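# Close a box end by tucking flap tabs into floor slots

## Task

Fold the top flap of the box's standing end wall over and press both of its tabs completely into the floor slots. At the finish, that end wall and both long side walls must stand upright, the corner flaps at that end must be folded inward, and the box must rest on its base. Everything must stay in place without the robot holding it.

## Robot and tools

Robot: two arms, left_arm and right_arm, each with a parallel two-finger gripper. All poses share one scene frame. Its origin is on the table top midway between the arms, +x points out over the table, +z points up, and left_arm sits on the +y side. The names left and right are not image sides. Arm bases: left_arm at (-0.008, +0.289, 0) with quat_wxyz (1.000, 0, 0, -0.015); right_arm at (-0.048, -0.342, 0) with quat_wxyz (1.000, 0, 0, +0.019). In gripper axes, the fingers extend along +z and close along y. end_effector_position is the spot between the pads, roughly 1 cm short of the fingertips.

The row format used by every motion: 16 numbers in one flat list covering both arms, even if only one arm should move. First left_arm: x, y, z (metres, scene frame, an absolute place to reach), qw, qx, qy, qz (absolute orientation, w first, scene frame), opening; then the same eight for right_arm. Opening runs from -1 (closed) to +1 (fully open, 0.094 m). To hold an arm still, resend exactly the pose from the last result before it stopped, with the same quaternion every time, not the drifted reported one.

execute_actions: argument actions is a list holding zero or one item. An empty list just reports the current state. An action item has rows (1 to 15 rows of 16 numbers) and optional steps (up to 15, default 15, each 1/30 s); each row is used for one step and the last row repeats if steps outnumber rows. A wait item has only steps (up to 300), counted from the previous result, so thinking time is included. Optional pictures (true/false) controls whether camera images return; by default they do. A refused call moves nothing. A call is refused if any target lies more than 0.6 m from that arm's last reported position along any of its gripper axes.

move: target is one 16-number row; speed is optional, 0.002 to 0.5 m/s (default 0.25), with turning capped at twice that value in rad/s. Each gripper travels in a straight line to its pose; both paths finish together and last 0.5 to 10 s (cut off at 10 s if longer). Grippers rotate the shorter way. The opening is applied at the start. Paths ignore obstacles and the other arm, and the hand can lag, wander, or overshoot the speed, most when the arm is near full stretch. The result adds a move: line giving the ending (done, off_target, moving, held, fault) and limits hit, plus each gripper's distance to its pose. An ending naming one arm means the other finished fine. limits=paced means the pose was clipped; limits=held means a check blocked some steps, after which the arm may jump faster than requested.

wait: seconds from 0 to 10; nothing new is commanded meanwhile. zoom_image: camera (cam_head_left, cam_head_right, cam_high, cam_low, cam_left_wrist, cam_right_wrist) and region [x0, y0, x1, y1] in pixels of that camera's latest 504x504 image, top-left origin, at most 504 by 504. read_manual: only returns licence text. finished_scene: scene (integer, the current scene's number) ends and grades the scene irreversibly; call it only once the box stays closed unaided.

Controller behaviour: each step, the commanded pose is limited to within 70 mm and 16 degrees of the measured pose, then damped inverse kinematics chases it, favouring position over orientation. After an action ends, an arm continues only to its last clipped pose, so far targets need several calls; check the result and send the remainder. Motions often stop a centimetre or more short, usually low. Printed hand positions can be off, more at long reach. Joint limits (rad, base to gripper): waist -2.618 to 3.054, shoulder 0 to 3.142, elbow 0 to 3.142, wrist pitch -1.571 to 1.571, wrist yaw -1.571 to 1.571, wrist roll -2.094 to 2.094.

Reading results: the state line gives each gripper's position and quaternion. grip_measured is the finger opening on the command scale (the last Joint positions number is metres). To grip, command about 0.03 below grip_measured; less squeezes more lightly. Pads push up to roughly 50 to 62 N, less on very thin parts. A pose unreachable line means the clearance check altered or blocked that arm's command; HELD marks steps where a row was not sent. Hand target lines show where each gripper is currently being driven. Joint torques include offsets and noise. MOTOR HOT appears at 75 °C; at 90 °C the arm stops for 10 s, and at 100 °C it goes limp and drops. OVER-TEMPERATURE FAULT or FAULT lines report stops, so avoid long heavy holds.

Avoid: knocking anything off the table, letting the arms collide or press on each other, fast contact (faster moves and targets set deeper past contact push harder), drops and slips. Brief outside tugs on held parts or loose objects may occur. Tilt or lift the box off its base only if it ends back on it. The camera intrinsics given are approximate; head and low cameras use radial distortion, wrist cameras are fisheye.

Each tool is called after "Emit:" as name([rows], argument=value, ...), one row to a line, values as JSON.

## Session

Emit:
execute_actions(actions=[])

Scene clock: 0.00 s of 4500.00 s.
left_arm: end_effector_position=(+0.3772, +0.2743, +0.4091) grip_measured=-0.400 end_effector_quat_wxyz=(+0.710, +0.016, +0.704, -0.016) | right_arm: end_effector_position=(+0.3363, -0.3297, +0.4109) grip_measured=+1.000 end_effector_quat_wxyz=(+0.709, -0.017, +0.705, +0.005)
Joint positions: left_arm=[-0.008  1.063  1.054  0.017  0.006  0.     0.028] | right_arm=[-0.009  1.06   1.062  0.005 -0.002 -0.016  0.094]
Joint velocities: left_arm=[-0.017 -0.022 -0.017 -0.051  0.051  0.007 -0.   ] | right_arm=[-0.002  0.007 -0.027 -0.007  0.037 -0.007  0.   ]
Joint torques (N m, as the arm reports them, + toward a larger angle): no reading
Hand target (left_arm): +0.375, +0.274, +0.410; +0.709, +0.015, +0.705, -0.016
Hand target (right_arm): +0.333, -0.330, +0.418; +0.715, -0.016, +0.699, +0.006

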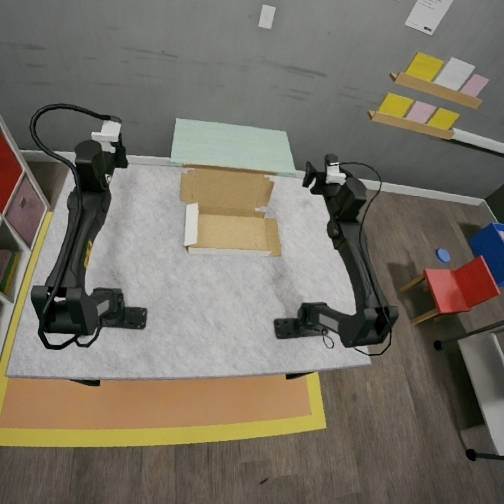

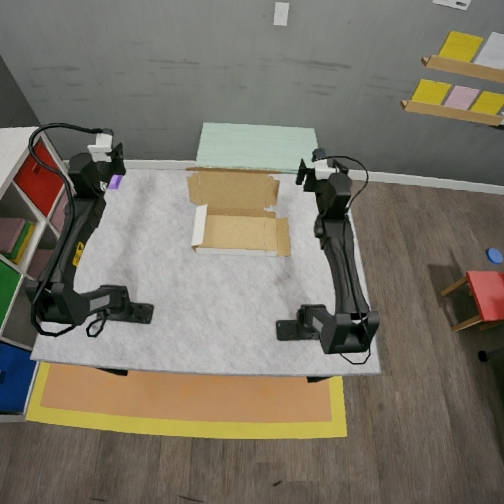

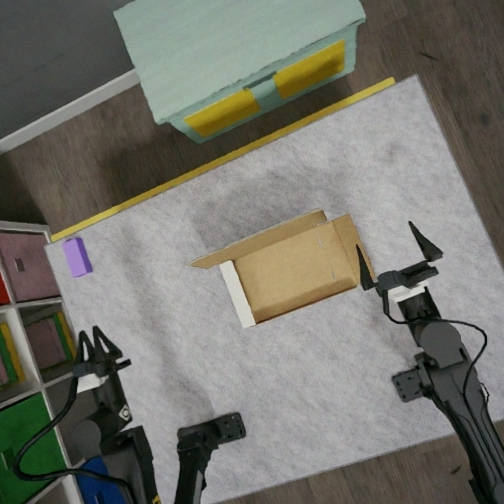

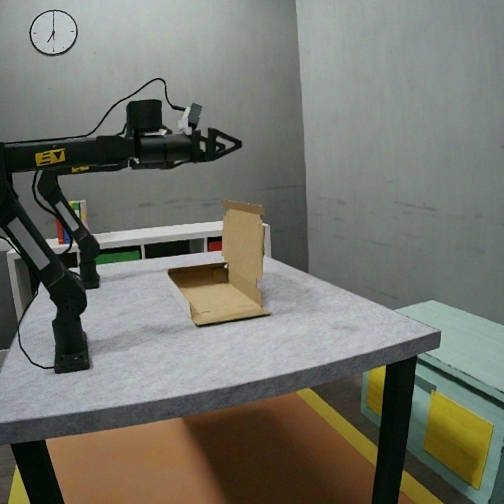

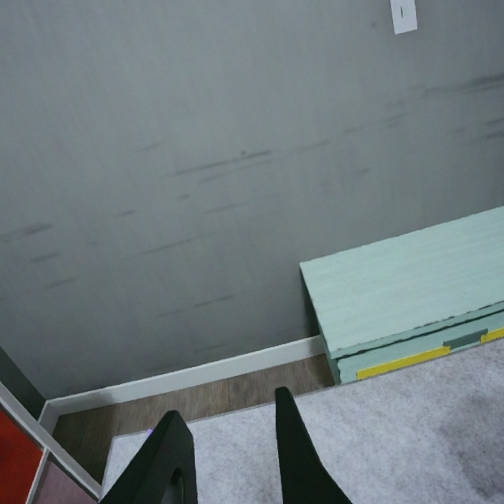

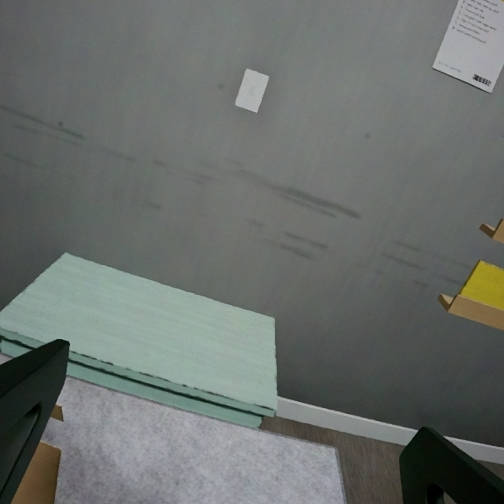

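Emit:
zoom_image(camera="cam_high", region=[170,180,410,350])

Emit:
zoom_image(camera="cam_low", region=[140,180,300,340])

Emit:
zoom_image(camera="cam_head_right", region=[170,150,310,270])

Region (170, 180, 410, 350) of cam_high's 504x504 image, scaled by 2.100, with more detail than that image has; it fills the top 357 rows of this view, and the rest is white.

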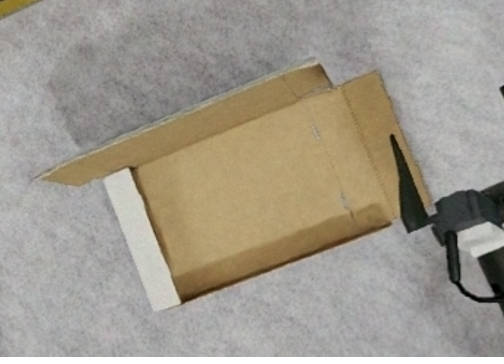

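Region (140, 180, 300, 340) of cam_low's 504x504 image, scaled by 3.150, with more detail than that image has.

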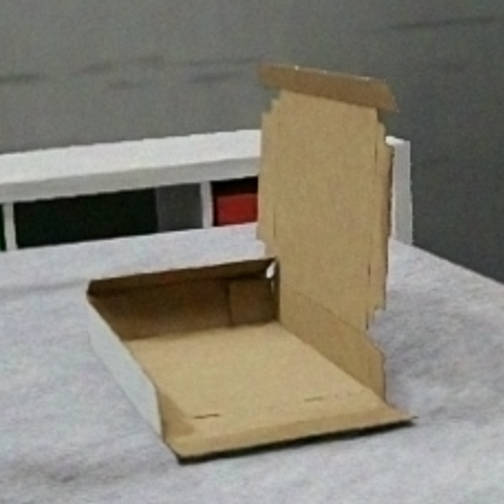

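Region (170, 150, 310, 270) of cam_head_right's 504x504 image, scaled by 3.600, with more detail than that image has; it fills the top 432 rows of this view, and the rest is white.

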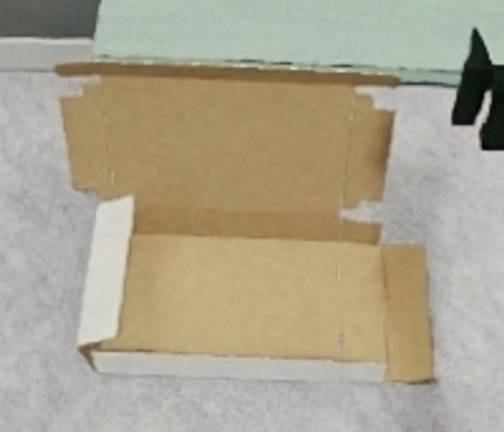

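Emit:
move(target=[0.33,0.13,0.28,0,0,1,0,-0.4,0.25,-0.42,0.35,0.709,0,0.705,0,1], speed=0.4)

Scene clock: 16.83 s of 4500.00 s.
left_arm: end_effector_position=(+0.3357, +0.1242, +0.2888) grip_measured=-0.399 end_effector_quat_wxyz=(+0.180, +0.008, +0.980, -0.079) | right_arm: end_effector_position=(+0.2533, -0.4218, +0.3493) grip_measured=+1.000 end_effector_quat_wxyz=(+0.703, -0.002, +0.711, -0.001)
Joint positions: left_arm=[-0.426  1.789  2.145 -1.532 -0.013 -0.436  0.028] | right_arm=[-0.619  0.763  0.727  0.022 -0.581 -0.011  0.094]
Joint velocities: left_arm=[ 0.012  0.007 -0.012 -0.007  0.051 -0.037 -0.   ] | right_arm=[-0.007  0.002 -0.007  0.022  0.007 -0.022  0.   ]
Joint torques (N m, as the arm reports them, + toward a larger angle): left_arm=[ 0.71 -7.43  4.19  0.81  0.06 -0.03] | right_arm=[-1.   -2.03  7.5   1.69 -0.14  0.07]
Hand target (left_arm): +0.330, +0.128, +0.276; +0.152, +0.001, +0.986, -0.073
Hand target (right_arm): +0.248, -0.420, +0.351; +0.708, -0.001, +0.706, -0.001
Off the commanded pose (left_arm): 0.012 m, 23 deg; orientation clipped at the last step of the last action.
Off the commanded pose (right_arm): 0.004 m, 1 deg.
joint sent to its limit (left arm) — the command would take joint 4 (wrist pitch) past its lower limit, so that joint was sent only as far as its limit.
After step 90, 11.10 s passed at rest.
move: off_target (left_arm); limits=paced

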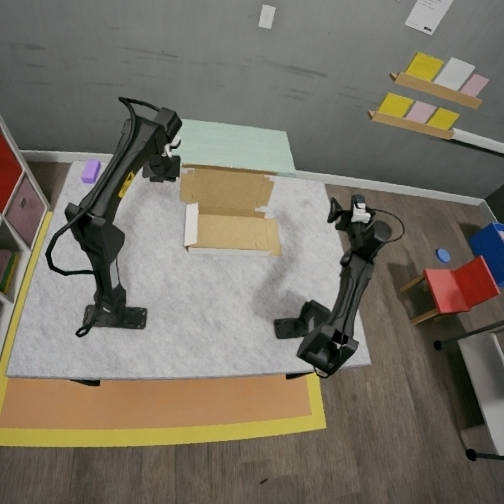

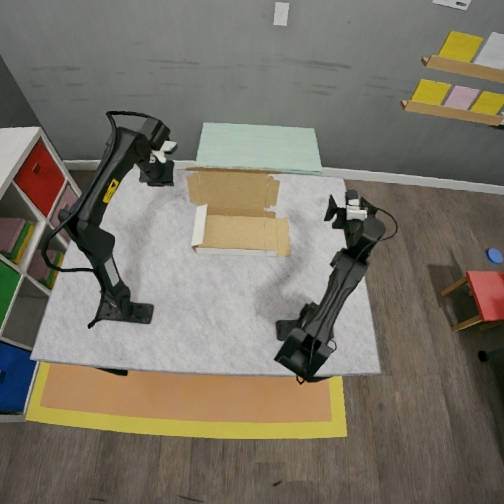

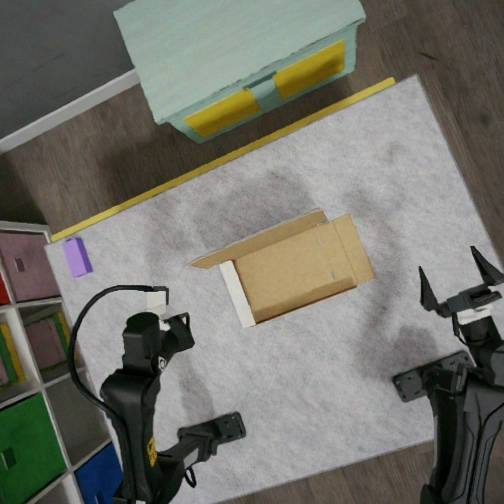

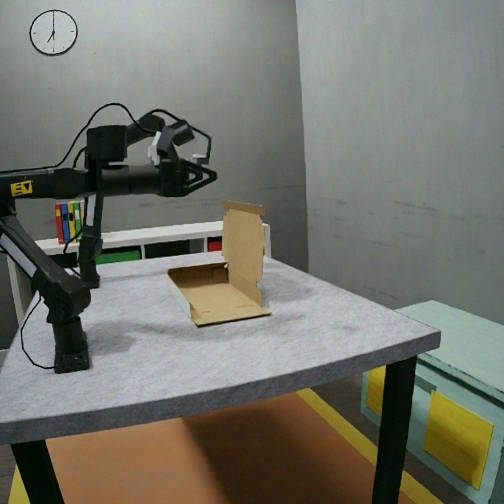

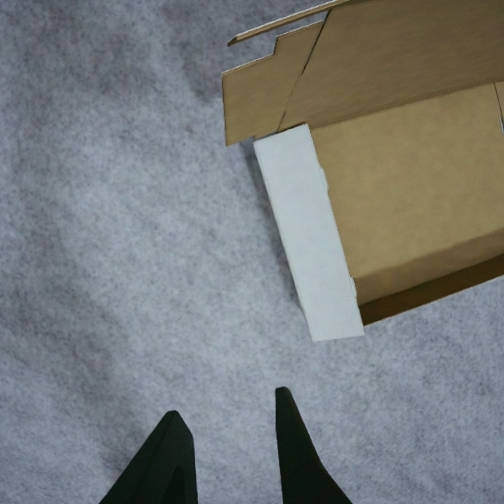

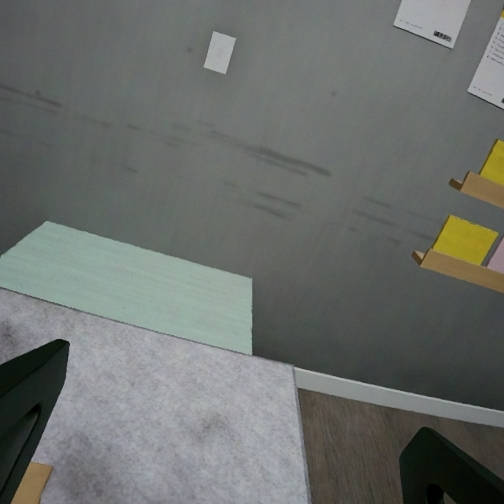

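Emit:
move(target=[0.31,0.11,0.13,0,0,1,0,-1,0.25,-0.42,0.35,0.709,0,0.705,0,1])

Scene clock: 23.00 s of 4500.00 s.
left_arm: end_effector_position=(+0.3086, +0.1150, +0.1301) grip_measured=-0.998 end_effector_quat_wxyz=(-0.004, +0.000, +1.000, +0.006) | right_arm: end_effector_position=(+0.2534, -0.4216, +0.3514) grip_measured=+1.000 end_effector_quat_wxyz=(+0.706, -0.002, +0.708, -0.001)
Joint positions: left_arm=[-0.479  1.931  1.741 -1.394 -0.007 -0.508  0.   ] | right_arm=[-0.619  0.763  0.727  0.032 -0.582 -0.006  0.094]
Joint velocities: left_arm=[-0.017 -0.002 -0.007 -0.051  0.051  0.051 -0.   ] | right_arm=[ 0.012 -0.007  0.007  0.037 -0.051  0.051  0.   ]
Joint torques (N m, as the arm reports them, + toward a larger angle): left_arm=[ -0.51 -10.11   5.93   0.5    0.05  -0.01] | right_arm=[-0.08 -1.68  7.19  1.7  -0.02  0.06]
Hand target (left_arm): +0.309, +0.111, +0.128; -0.001, -0.001, +1.000, -0.000
Hand target (right_arm): +0.250, -0.420, +0.350; +0.709, -0.000, +0.705, -0.000
Off the commanded pose (left_arm): 0.005 m, 1 deg.
Off the commanded pose (right_arm): 0.004 m, 1 deg.
After step 90, 1.90 s passed at rest.
move: done

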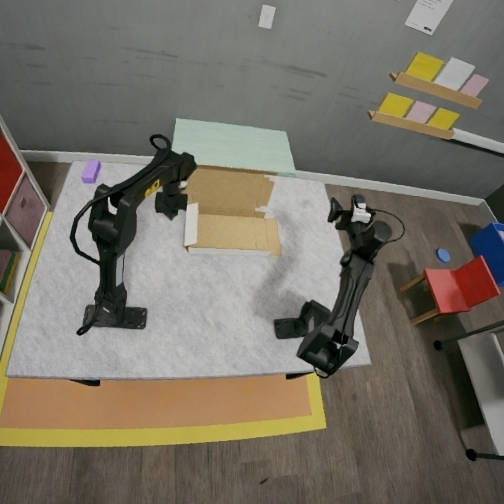

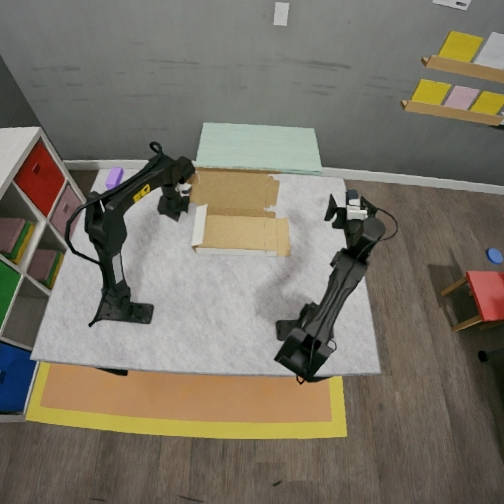

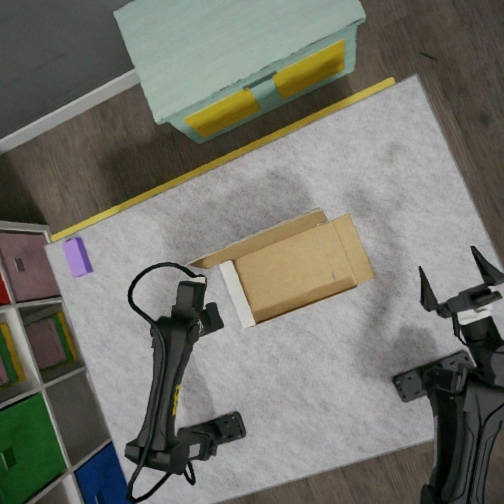

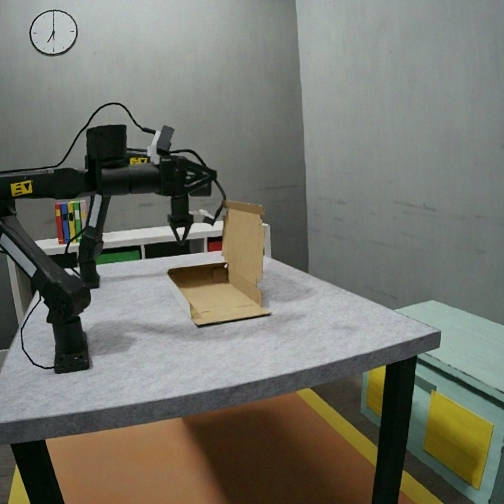

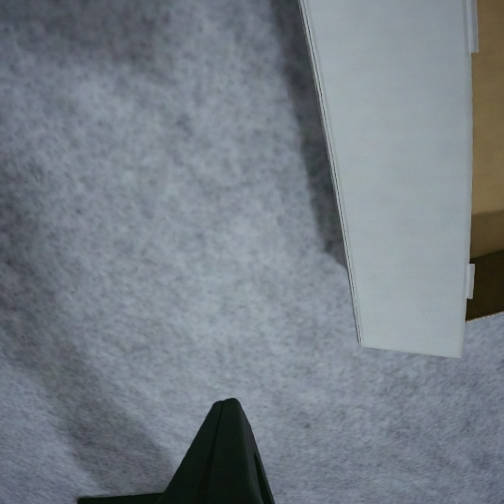

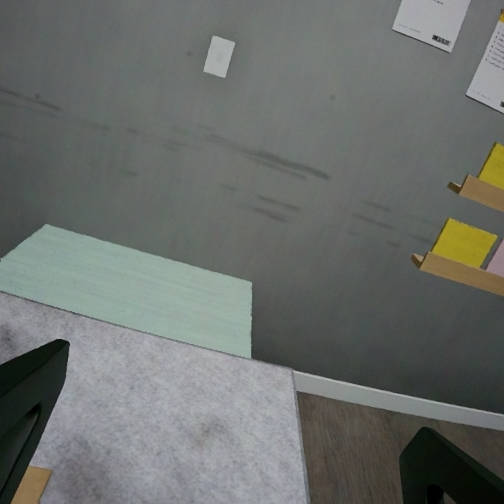

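Emit:
move(target=[0.385,0.02,0.12,0,0.656,0.755,0,0.6,0.25,-0.42,0.35,0.709,0,0.705,0,1], speed=0.15)

Scene clock: 36.70 s of 4500.00 s.
left_arm: end_effector_position=(+0.3857, +0.0233, +0.1187) grip_measured=+0.598 end_effector_quat_wxyz=(+0.036, +0.648, +0.760, +0.007) | right_arm: end_effector_position=(+0.2534, -0.4216, +0.3515) grip_measured=+1.000 end_effector_quat_wxyz=(+0.706, -0.002, +0.708, -0.001)
Joint positions: left_arm=[-0.569  2.399  2.437 -1.535 -0.007  0.815  0.075] | right_arm=[-0.619  0.763  0.727  0.032 -0.582 -0.006  0.094]
Joint velocities: left_arm=[ 0.007  0.012 -0.022 -0.007 -0.125 -0.022  0.001] | right_arm=[-0.012 -0.017 -0.002 -0.066  0.007 -0.007  0.   ]
Joint torques (N m, as the arm reports them, + toward a larger angle): left_arm=[ -0.77 -12.65   9.25   0.33   0.06   0.14] | right_arm=[-0.1  -1.68  7.19  1.7  -0.02  0.07]
Hand target (left_arm): +0.383, +0.019, +0.118; +0.033, +0.656, +0.754, +0.003
Hand target (right_arm): +0.250, -0.420, +0.350; +0.709, -0.000, +0.705, -0.000
Off the commanded pose (left_arm): 0.004 m, 4 deg.
Off the commanded pose (right_arm): 0.004 m, 1 deg.
joint sent to its limit (left arm) — the command would take joint 4 (wrist pitch) past its lower limit, so that joint was sent only as far as its limit.
After step 90, 5.50 s passed at rest.
move: off_target (left_arm)

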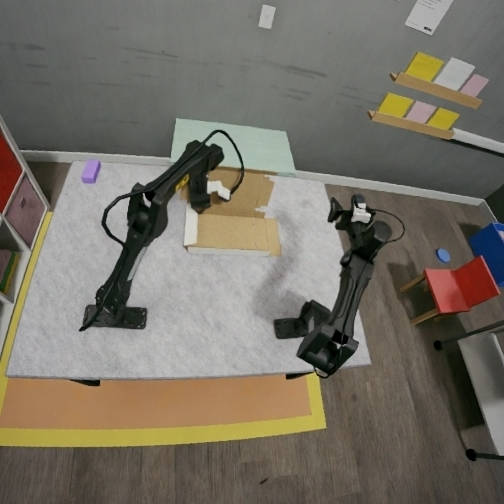

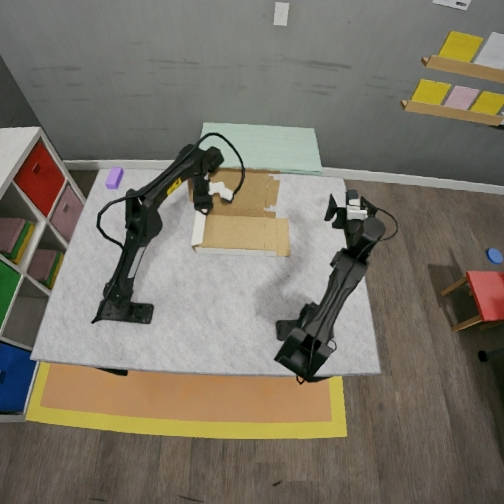

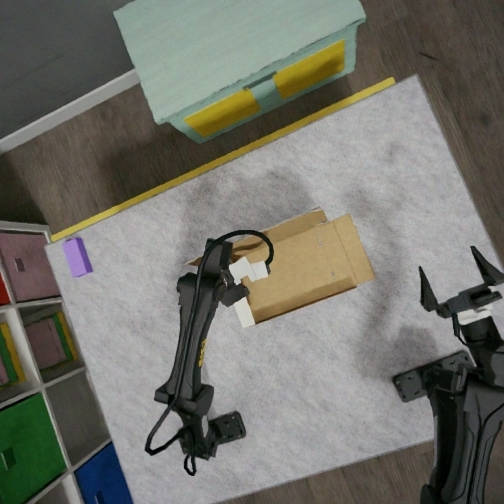

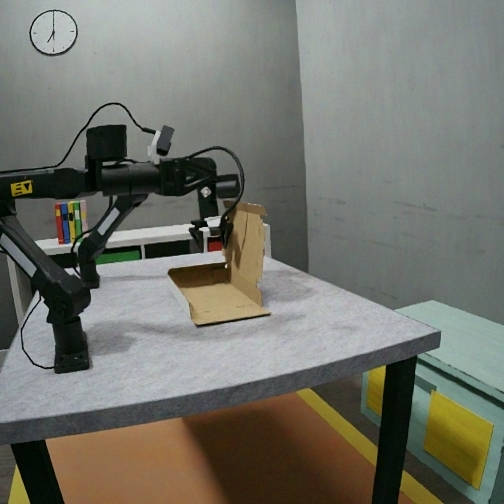

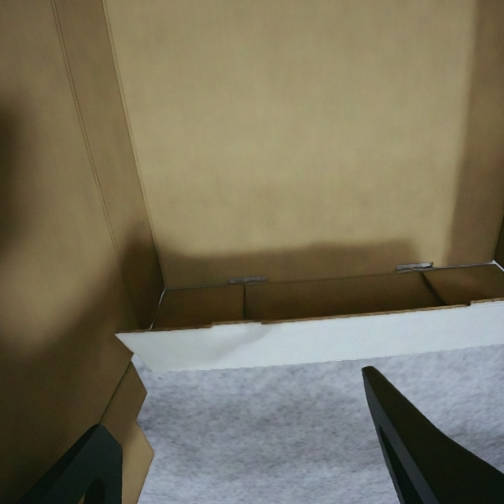

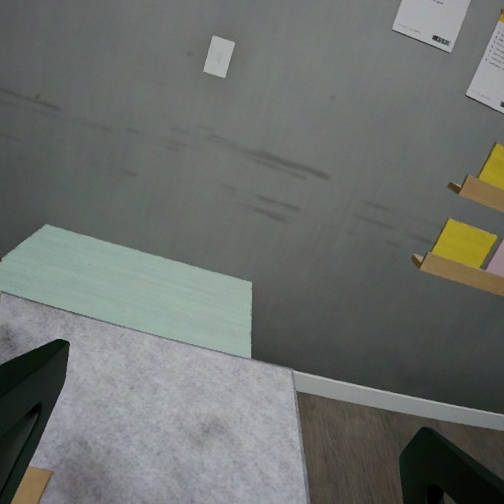

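Emit:
move(target=[0.335,0.012,0.10,0,0.67,0.742,0,0.6,0.25,-0.42,0.35,0.709,0,0.705,0,1], speed=0.1)

Scene clock: 44.53 s of 4500.00 s.
left_arm: end_effector_position=(+0.3357, +0.0138, +0.0968) grip_measured=+0.598 end_effector_quat_wxyz=(-0.009, +0.673, +0.740, +0.003) | right_arm: end_effector_position=(+0.2534, -0.4216, +0.3515) grip_measured=+1.000 end_effector_quat_wxyz=(+0.706, -0.002, +0.708, -0.001)
Joint positions: left_arm=[-0.651  2.294  2.167 -1.463 -0.007  0.797  0.075] | right_arm=[-0.619  0.763  0.727  0.032 -0.582 -0.006  0.094]
Joint velocities: left_arm=[ 0.007  0.002 -0.002 -0.037 -0.066  0.022 -0.   ] | right_arm=[-0.002 -0.007 -0.007  0.051 -0.007 -0.037  0.   ]
Joint torques (N m, as the arm reports them, + toward a larger angle): left_arm=[ -0.11 -14.56   5.06   0.47   0.11  -0.05] | right_arm=[-0.1  -1.66  7.19  1.7  -0.02  0.07]
Hand target (left_arm): +0.335, +0.012, +0.100; -0.001, +0.670, +0.742, -0.000
Hand target (right_arm): +0.250, -0.420, +0.350; +0.709, +0.000, +0.705, +0.000
Off the commanded pose (left_arm): 0.004 m, 1 deg.
Off the commanded pose (right_arm): 0.004 m, 1 deg.
After step 90, 3.80 s passed at rest.
move: done

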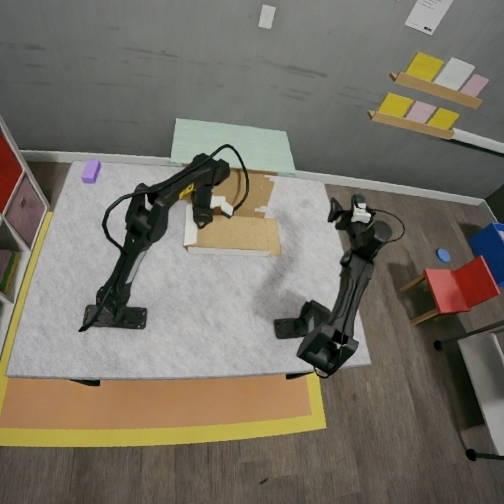

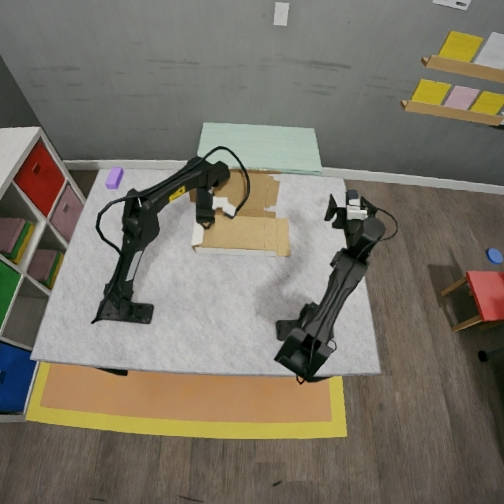

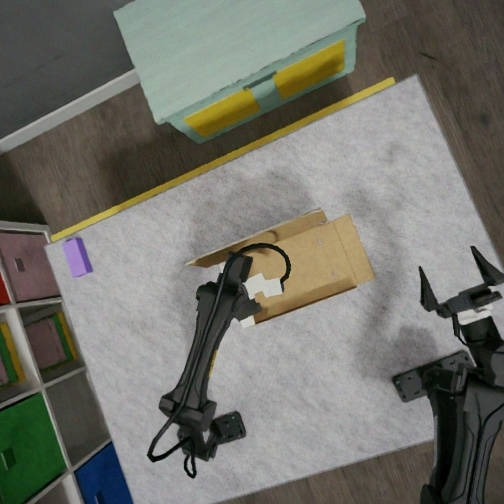

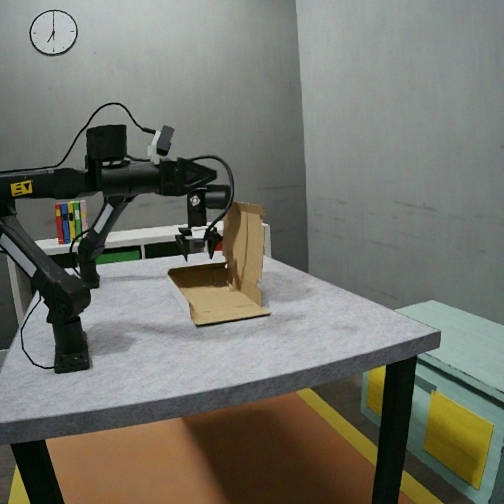

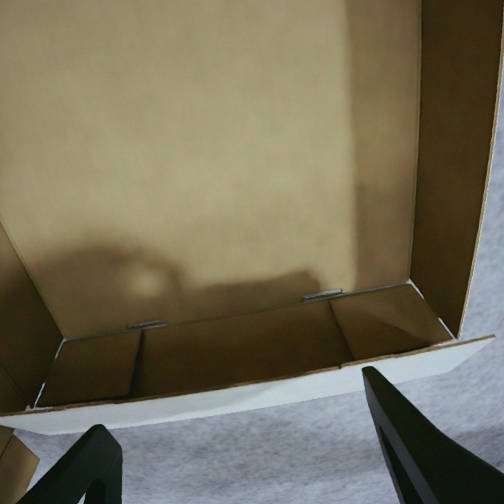

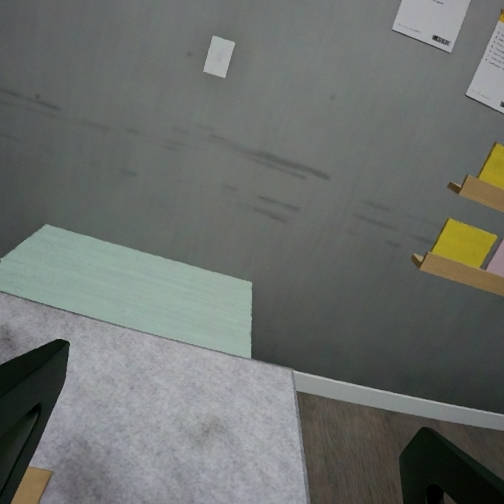

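Emit:
move(target=[0.335,0.012,0.065,0,0.635,0.773,0,0.6,0.25,-0.42,0.35,0.709,0,0.705,0,1], speed=0.05)

Scene clock: 51.00 s of 4500.00 s.
left_arm: end_effector_position=(+0.3378, +0.0117, +0.0722) grip_measured=+0.598 end_effector_quat_wxyz=(+0.005, +0.639, +0.769, +0.003) | right_arm: end_effector_position=(+0.2534, -0.4216, +0.3515) grip_measured=+1.000 end_effector_quat_wxyz=(+0.706, -0.002, +0.708, -0.001)
Joint positions: left_arm=[-0.651  2.266  2.023 -1.318 -0.005  0.707  0.075] | right_arm=[-0.619  0.763  0.727  0.032 -0.582 -0.006  0.094]
Joint velocities: left_arm=[-0.007  0.002 -0.007  0.022 -0.037 -0.037  0.   ] | right_arm=[ 0.032 -0.007  0.002 -0.007  0.037 -0.037  0.   ]
Joint torques (N m, as the arm reports them, + toward a larger angle): left_arm=[ -0.1  -12.97   4.37   0.51   0.03  -0.06] | right_arm=[-0.1  -1.67  7.2   1.7  -0.02  0.07]
Hand target (left_arm): +0.335, +0.012, +0.065; -0.000, +0.635, +0.773, +0.000
Hand target (right_arm): +0.250, -0.420, +0.350; +0.709, -0.000, +0.705, -0.000
Off the commanded pose (left_arm): 0.008 m, 1 deg.
Off the commanded pose (right_arm): 0.004 m, 1 deg.
After step 90, 2.13 s passed at rest.
move: done

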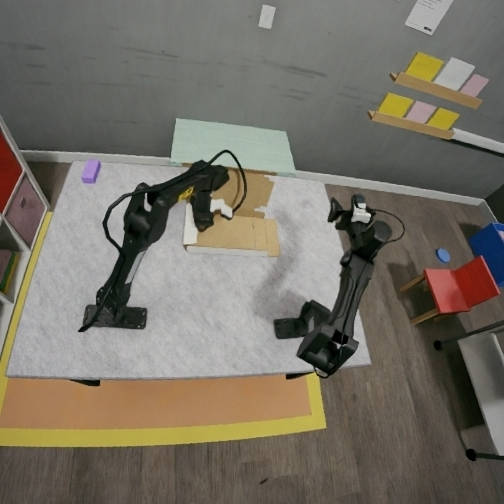

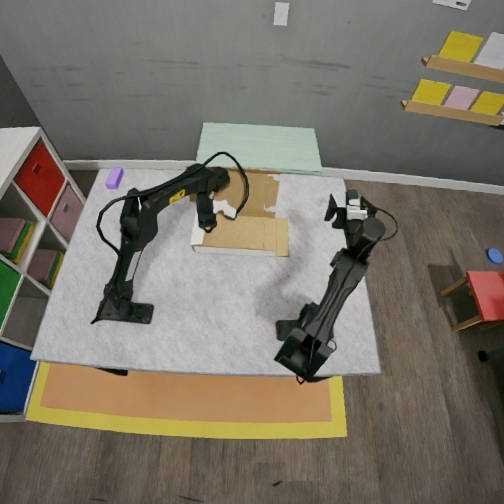

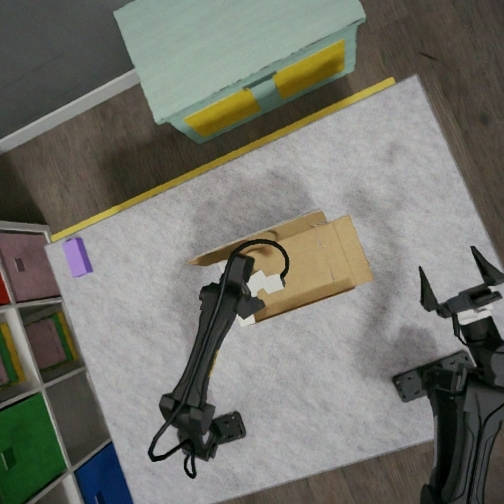

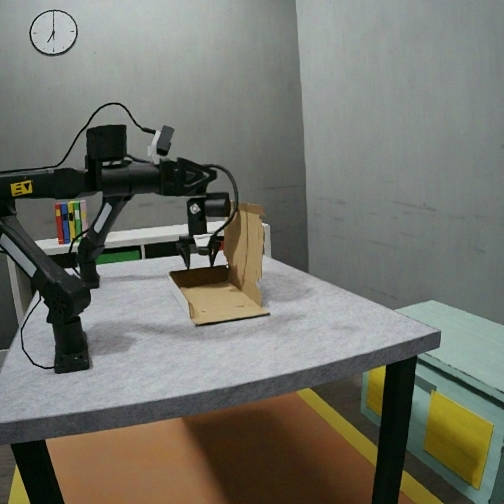

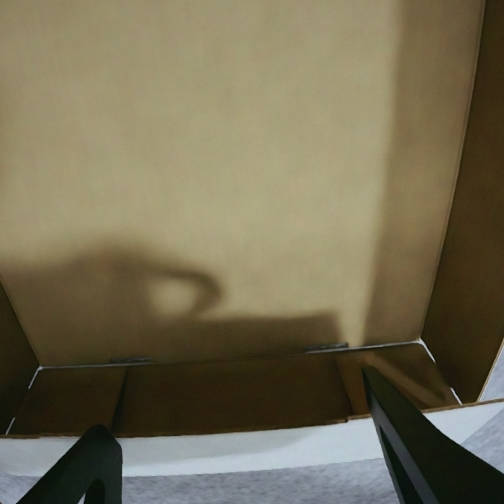

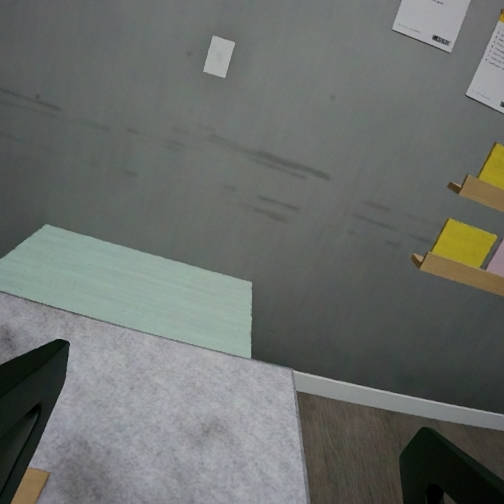

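Emit:
move(target=[0.333,0.024,0.04,0,0.635,0.773,0,0.6,0.25,-0.42,0.35,0.709,0,0.705,0,1], speed=0.04)

Emit:
zoom_image(camera="cam_low", region=[150,190,290,330])

Scene clock: 56.87 s of 4500.00 s.
left_arm: end_effector_position=(+0.3373, +0.0144, +0.0492) grip_measured=+0.598 end_effector_quat_wxyz=(+0.018, +0.638, +0.770, +0.003) | right_arm: end_effector_position=(+0.2534, -0.4216, +0.3515) grip_measured=+1.000 end_effector_quat_wxyz=(+0.706, -0.002, +0.708, -0.001)
Joint positions: left_arm=[-0.646  2.233  1.876 -1.179 -0.005  0.709  0.075] | right_arm=[-0.619  0.763  0.727  0.032 -0.582 -0.006  0.094]
Joint velocities: left_arm=[ 0.002 -0.007 -0.002  0.095 -0.007 -0.007 -0.   ] | right_arm=[ 0.032  0.012 -0.012 -0.007 -0.007  0.051  0.   ]
Joint torques (N m, as the arm reports them, + toward a larger angle): left_arm=[  1.19 -12.53   4.17   0.39   0.07   0.1 ] | right_arm=[-0.11 -1.66  7.19  1.7  -0.02  0.06]
Hand target (left_arm): +0.333, +0.024, +0.040; -0.000, +0.635, +0.773, -0.000
Hand target (right_arm): +0.250, -0.420, +0.350; +0.709, -0.000, +0.705, -0.000
Off the commanded pose (left_arm): 0.014 m, 2 deg.
Off the commanded pose (right_arm): 0.004 m, 1 deg.
After step 90, 1.73 s passed at rest.
move: off_target (left_arm)

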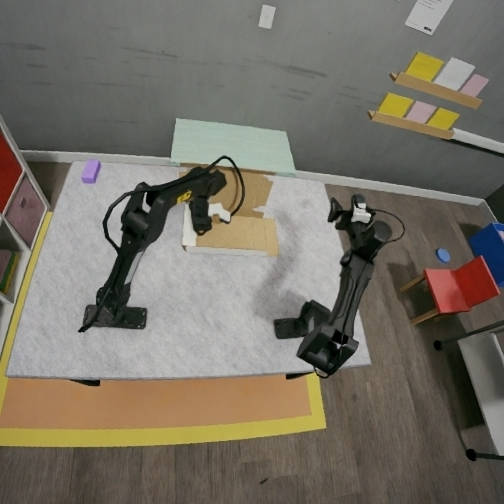

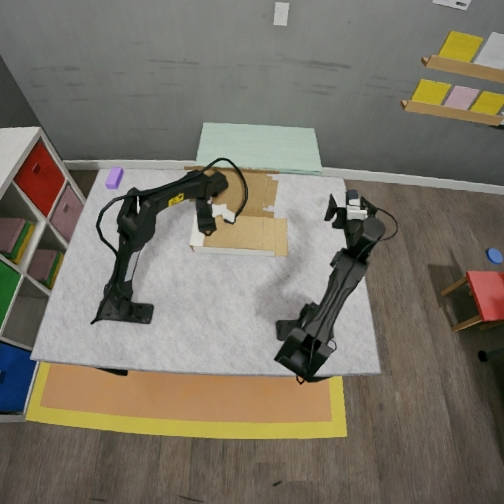

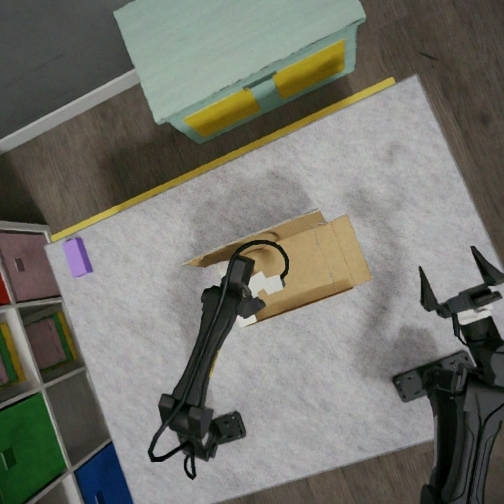

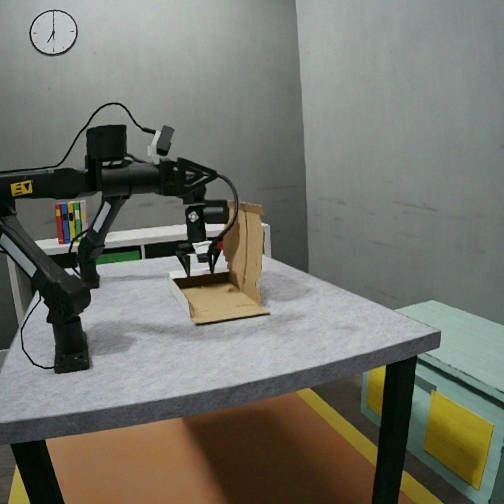

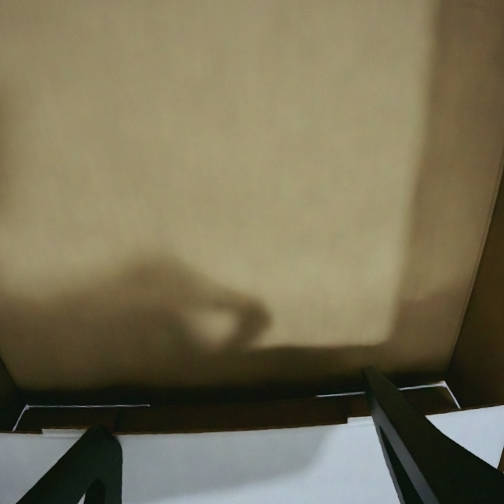

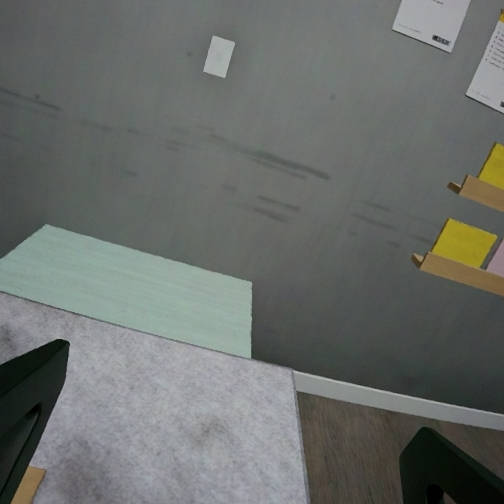

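Region (150, 190, 290, 330) of cam_low's 504x504 image, scaled by 3.600, with more detail than that image has.

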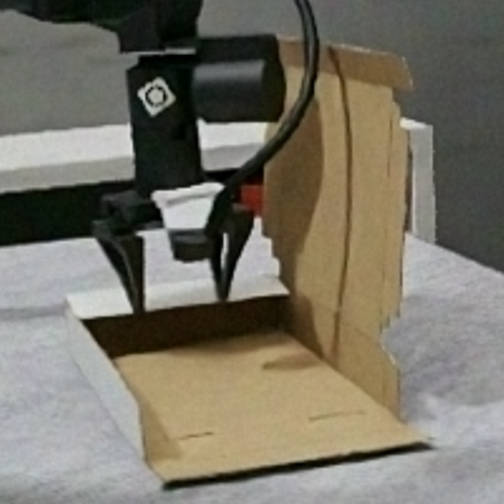

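Emit:
move(target=[0.33,0.016,0.022,0,0.635,0.773,0,0.6,0.25,-0.42,0.35,0.709,0,0.705,0,1], speed=0.04)

Emit:
zoom_image(camera="cam_low", region=[150,190,290,330])

Scene clock: 62.53 s of 4500.00 s.
left_arm: end_effector_position=(+0.3374, +0.0131, +0.0412) grip_measured=+0.598 end_effector_quat_wxyz=(+0.022, +0.637, +0.770, +0.003) | right_arm: end_effector_position=(+0.2534, -0.4216, +0.3515) grip_measured=+1.000 end_effector_quat_wxyz=(+0.706, -0.002, +0.708, -0.001)
Joint positions: left_arm=[-0.649  2.233  1.844 -1.139 -0.005  0.704  0.075] | right_arm=[-0.619  0.763  0.727  0.032 -0.582 -0.006  0.094]
Joint velocities: left_arm=[-0.002 -0.002 -0.002  0.022 -0.022  0.007  0.   ] | right_arm=[ 0.002  0.002  0.002 -0.022 -0.007  0.007  0.   ]
Joint torques (N m, as the arm reports them, + toward a larger angle): left_arm=[ -0.41 -10.69   4.07   0.57   0.04  -0.05] | right_arm=[-0.1  -1.67  7.19  1.7  -0.02  0.07]
Hand target (left_arm): +0.329, +0.017, +0.022; -0.000, +0.635, +0.773, +0.000
Hand target (right_arm): +0.250, -0.420, +0.350; +0.709, -0.000, +0.705, -0.000
Off the commanded pose (left_arm): 0.021 m, 3 deg.
Off the commanded pose (right_arm): 0.004 m, 1 deg.
After step 90, 1.70 s passed at rest.
move: off_target (left_arm)

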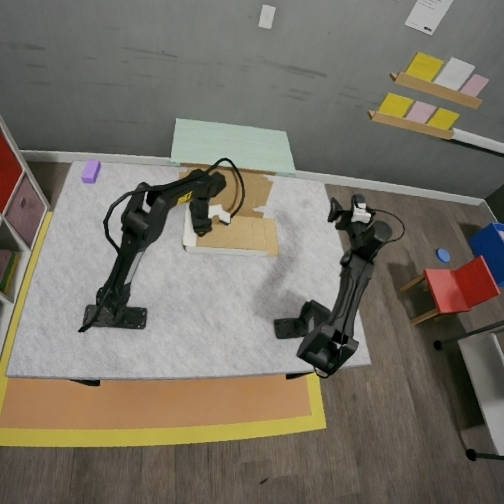

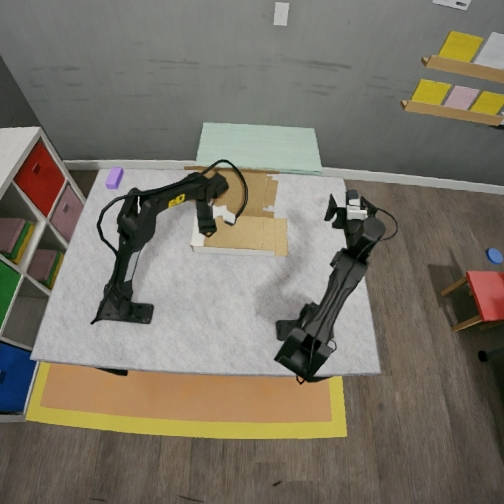

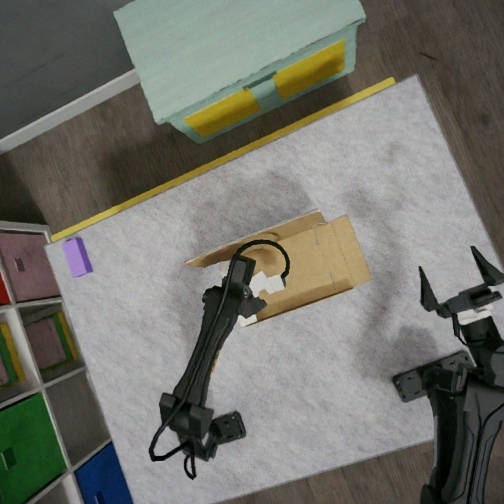

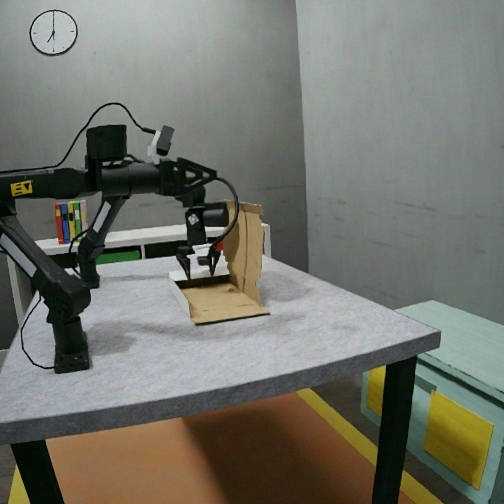

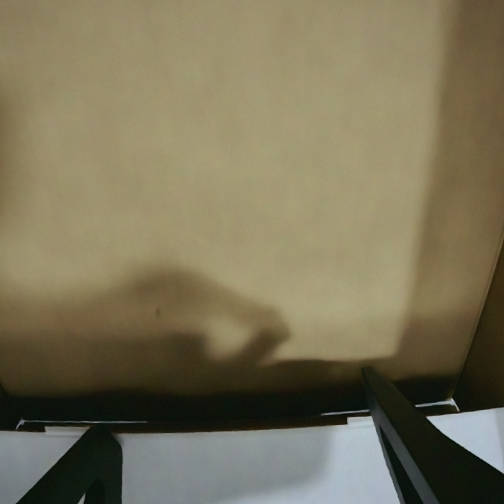

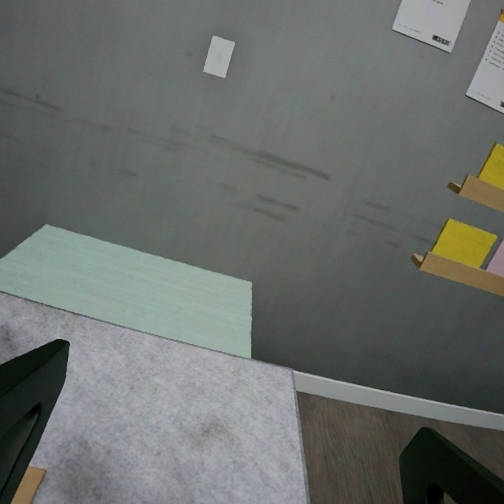

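Region (150, 190, 290, 330) of cam_low's 504x504 image, scaled by 3.600, with more detail than that image has.

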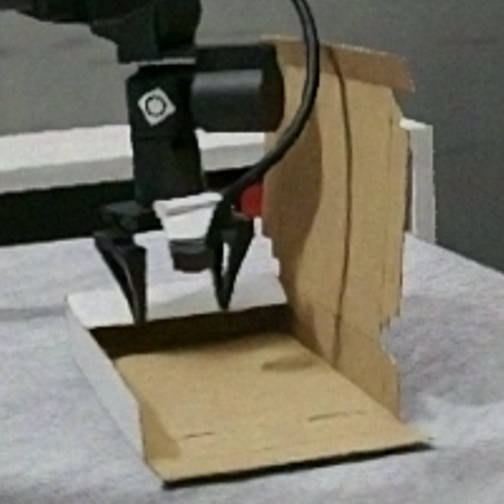

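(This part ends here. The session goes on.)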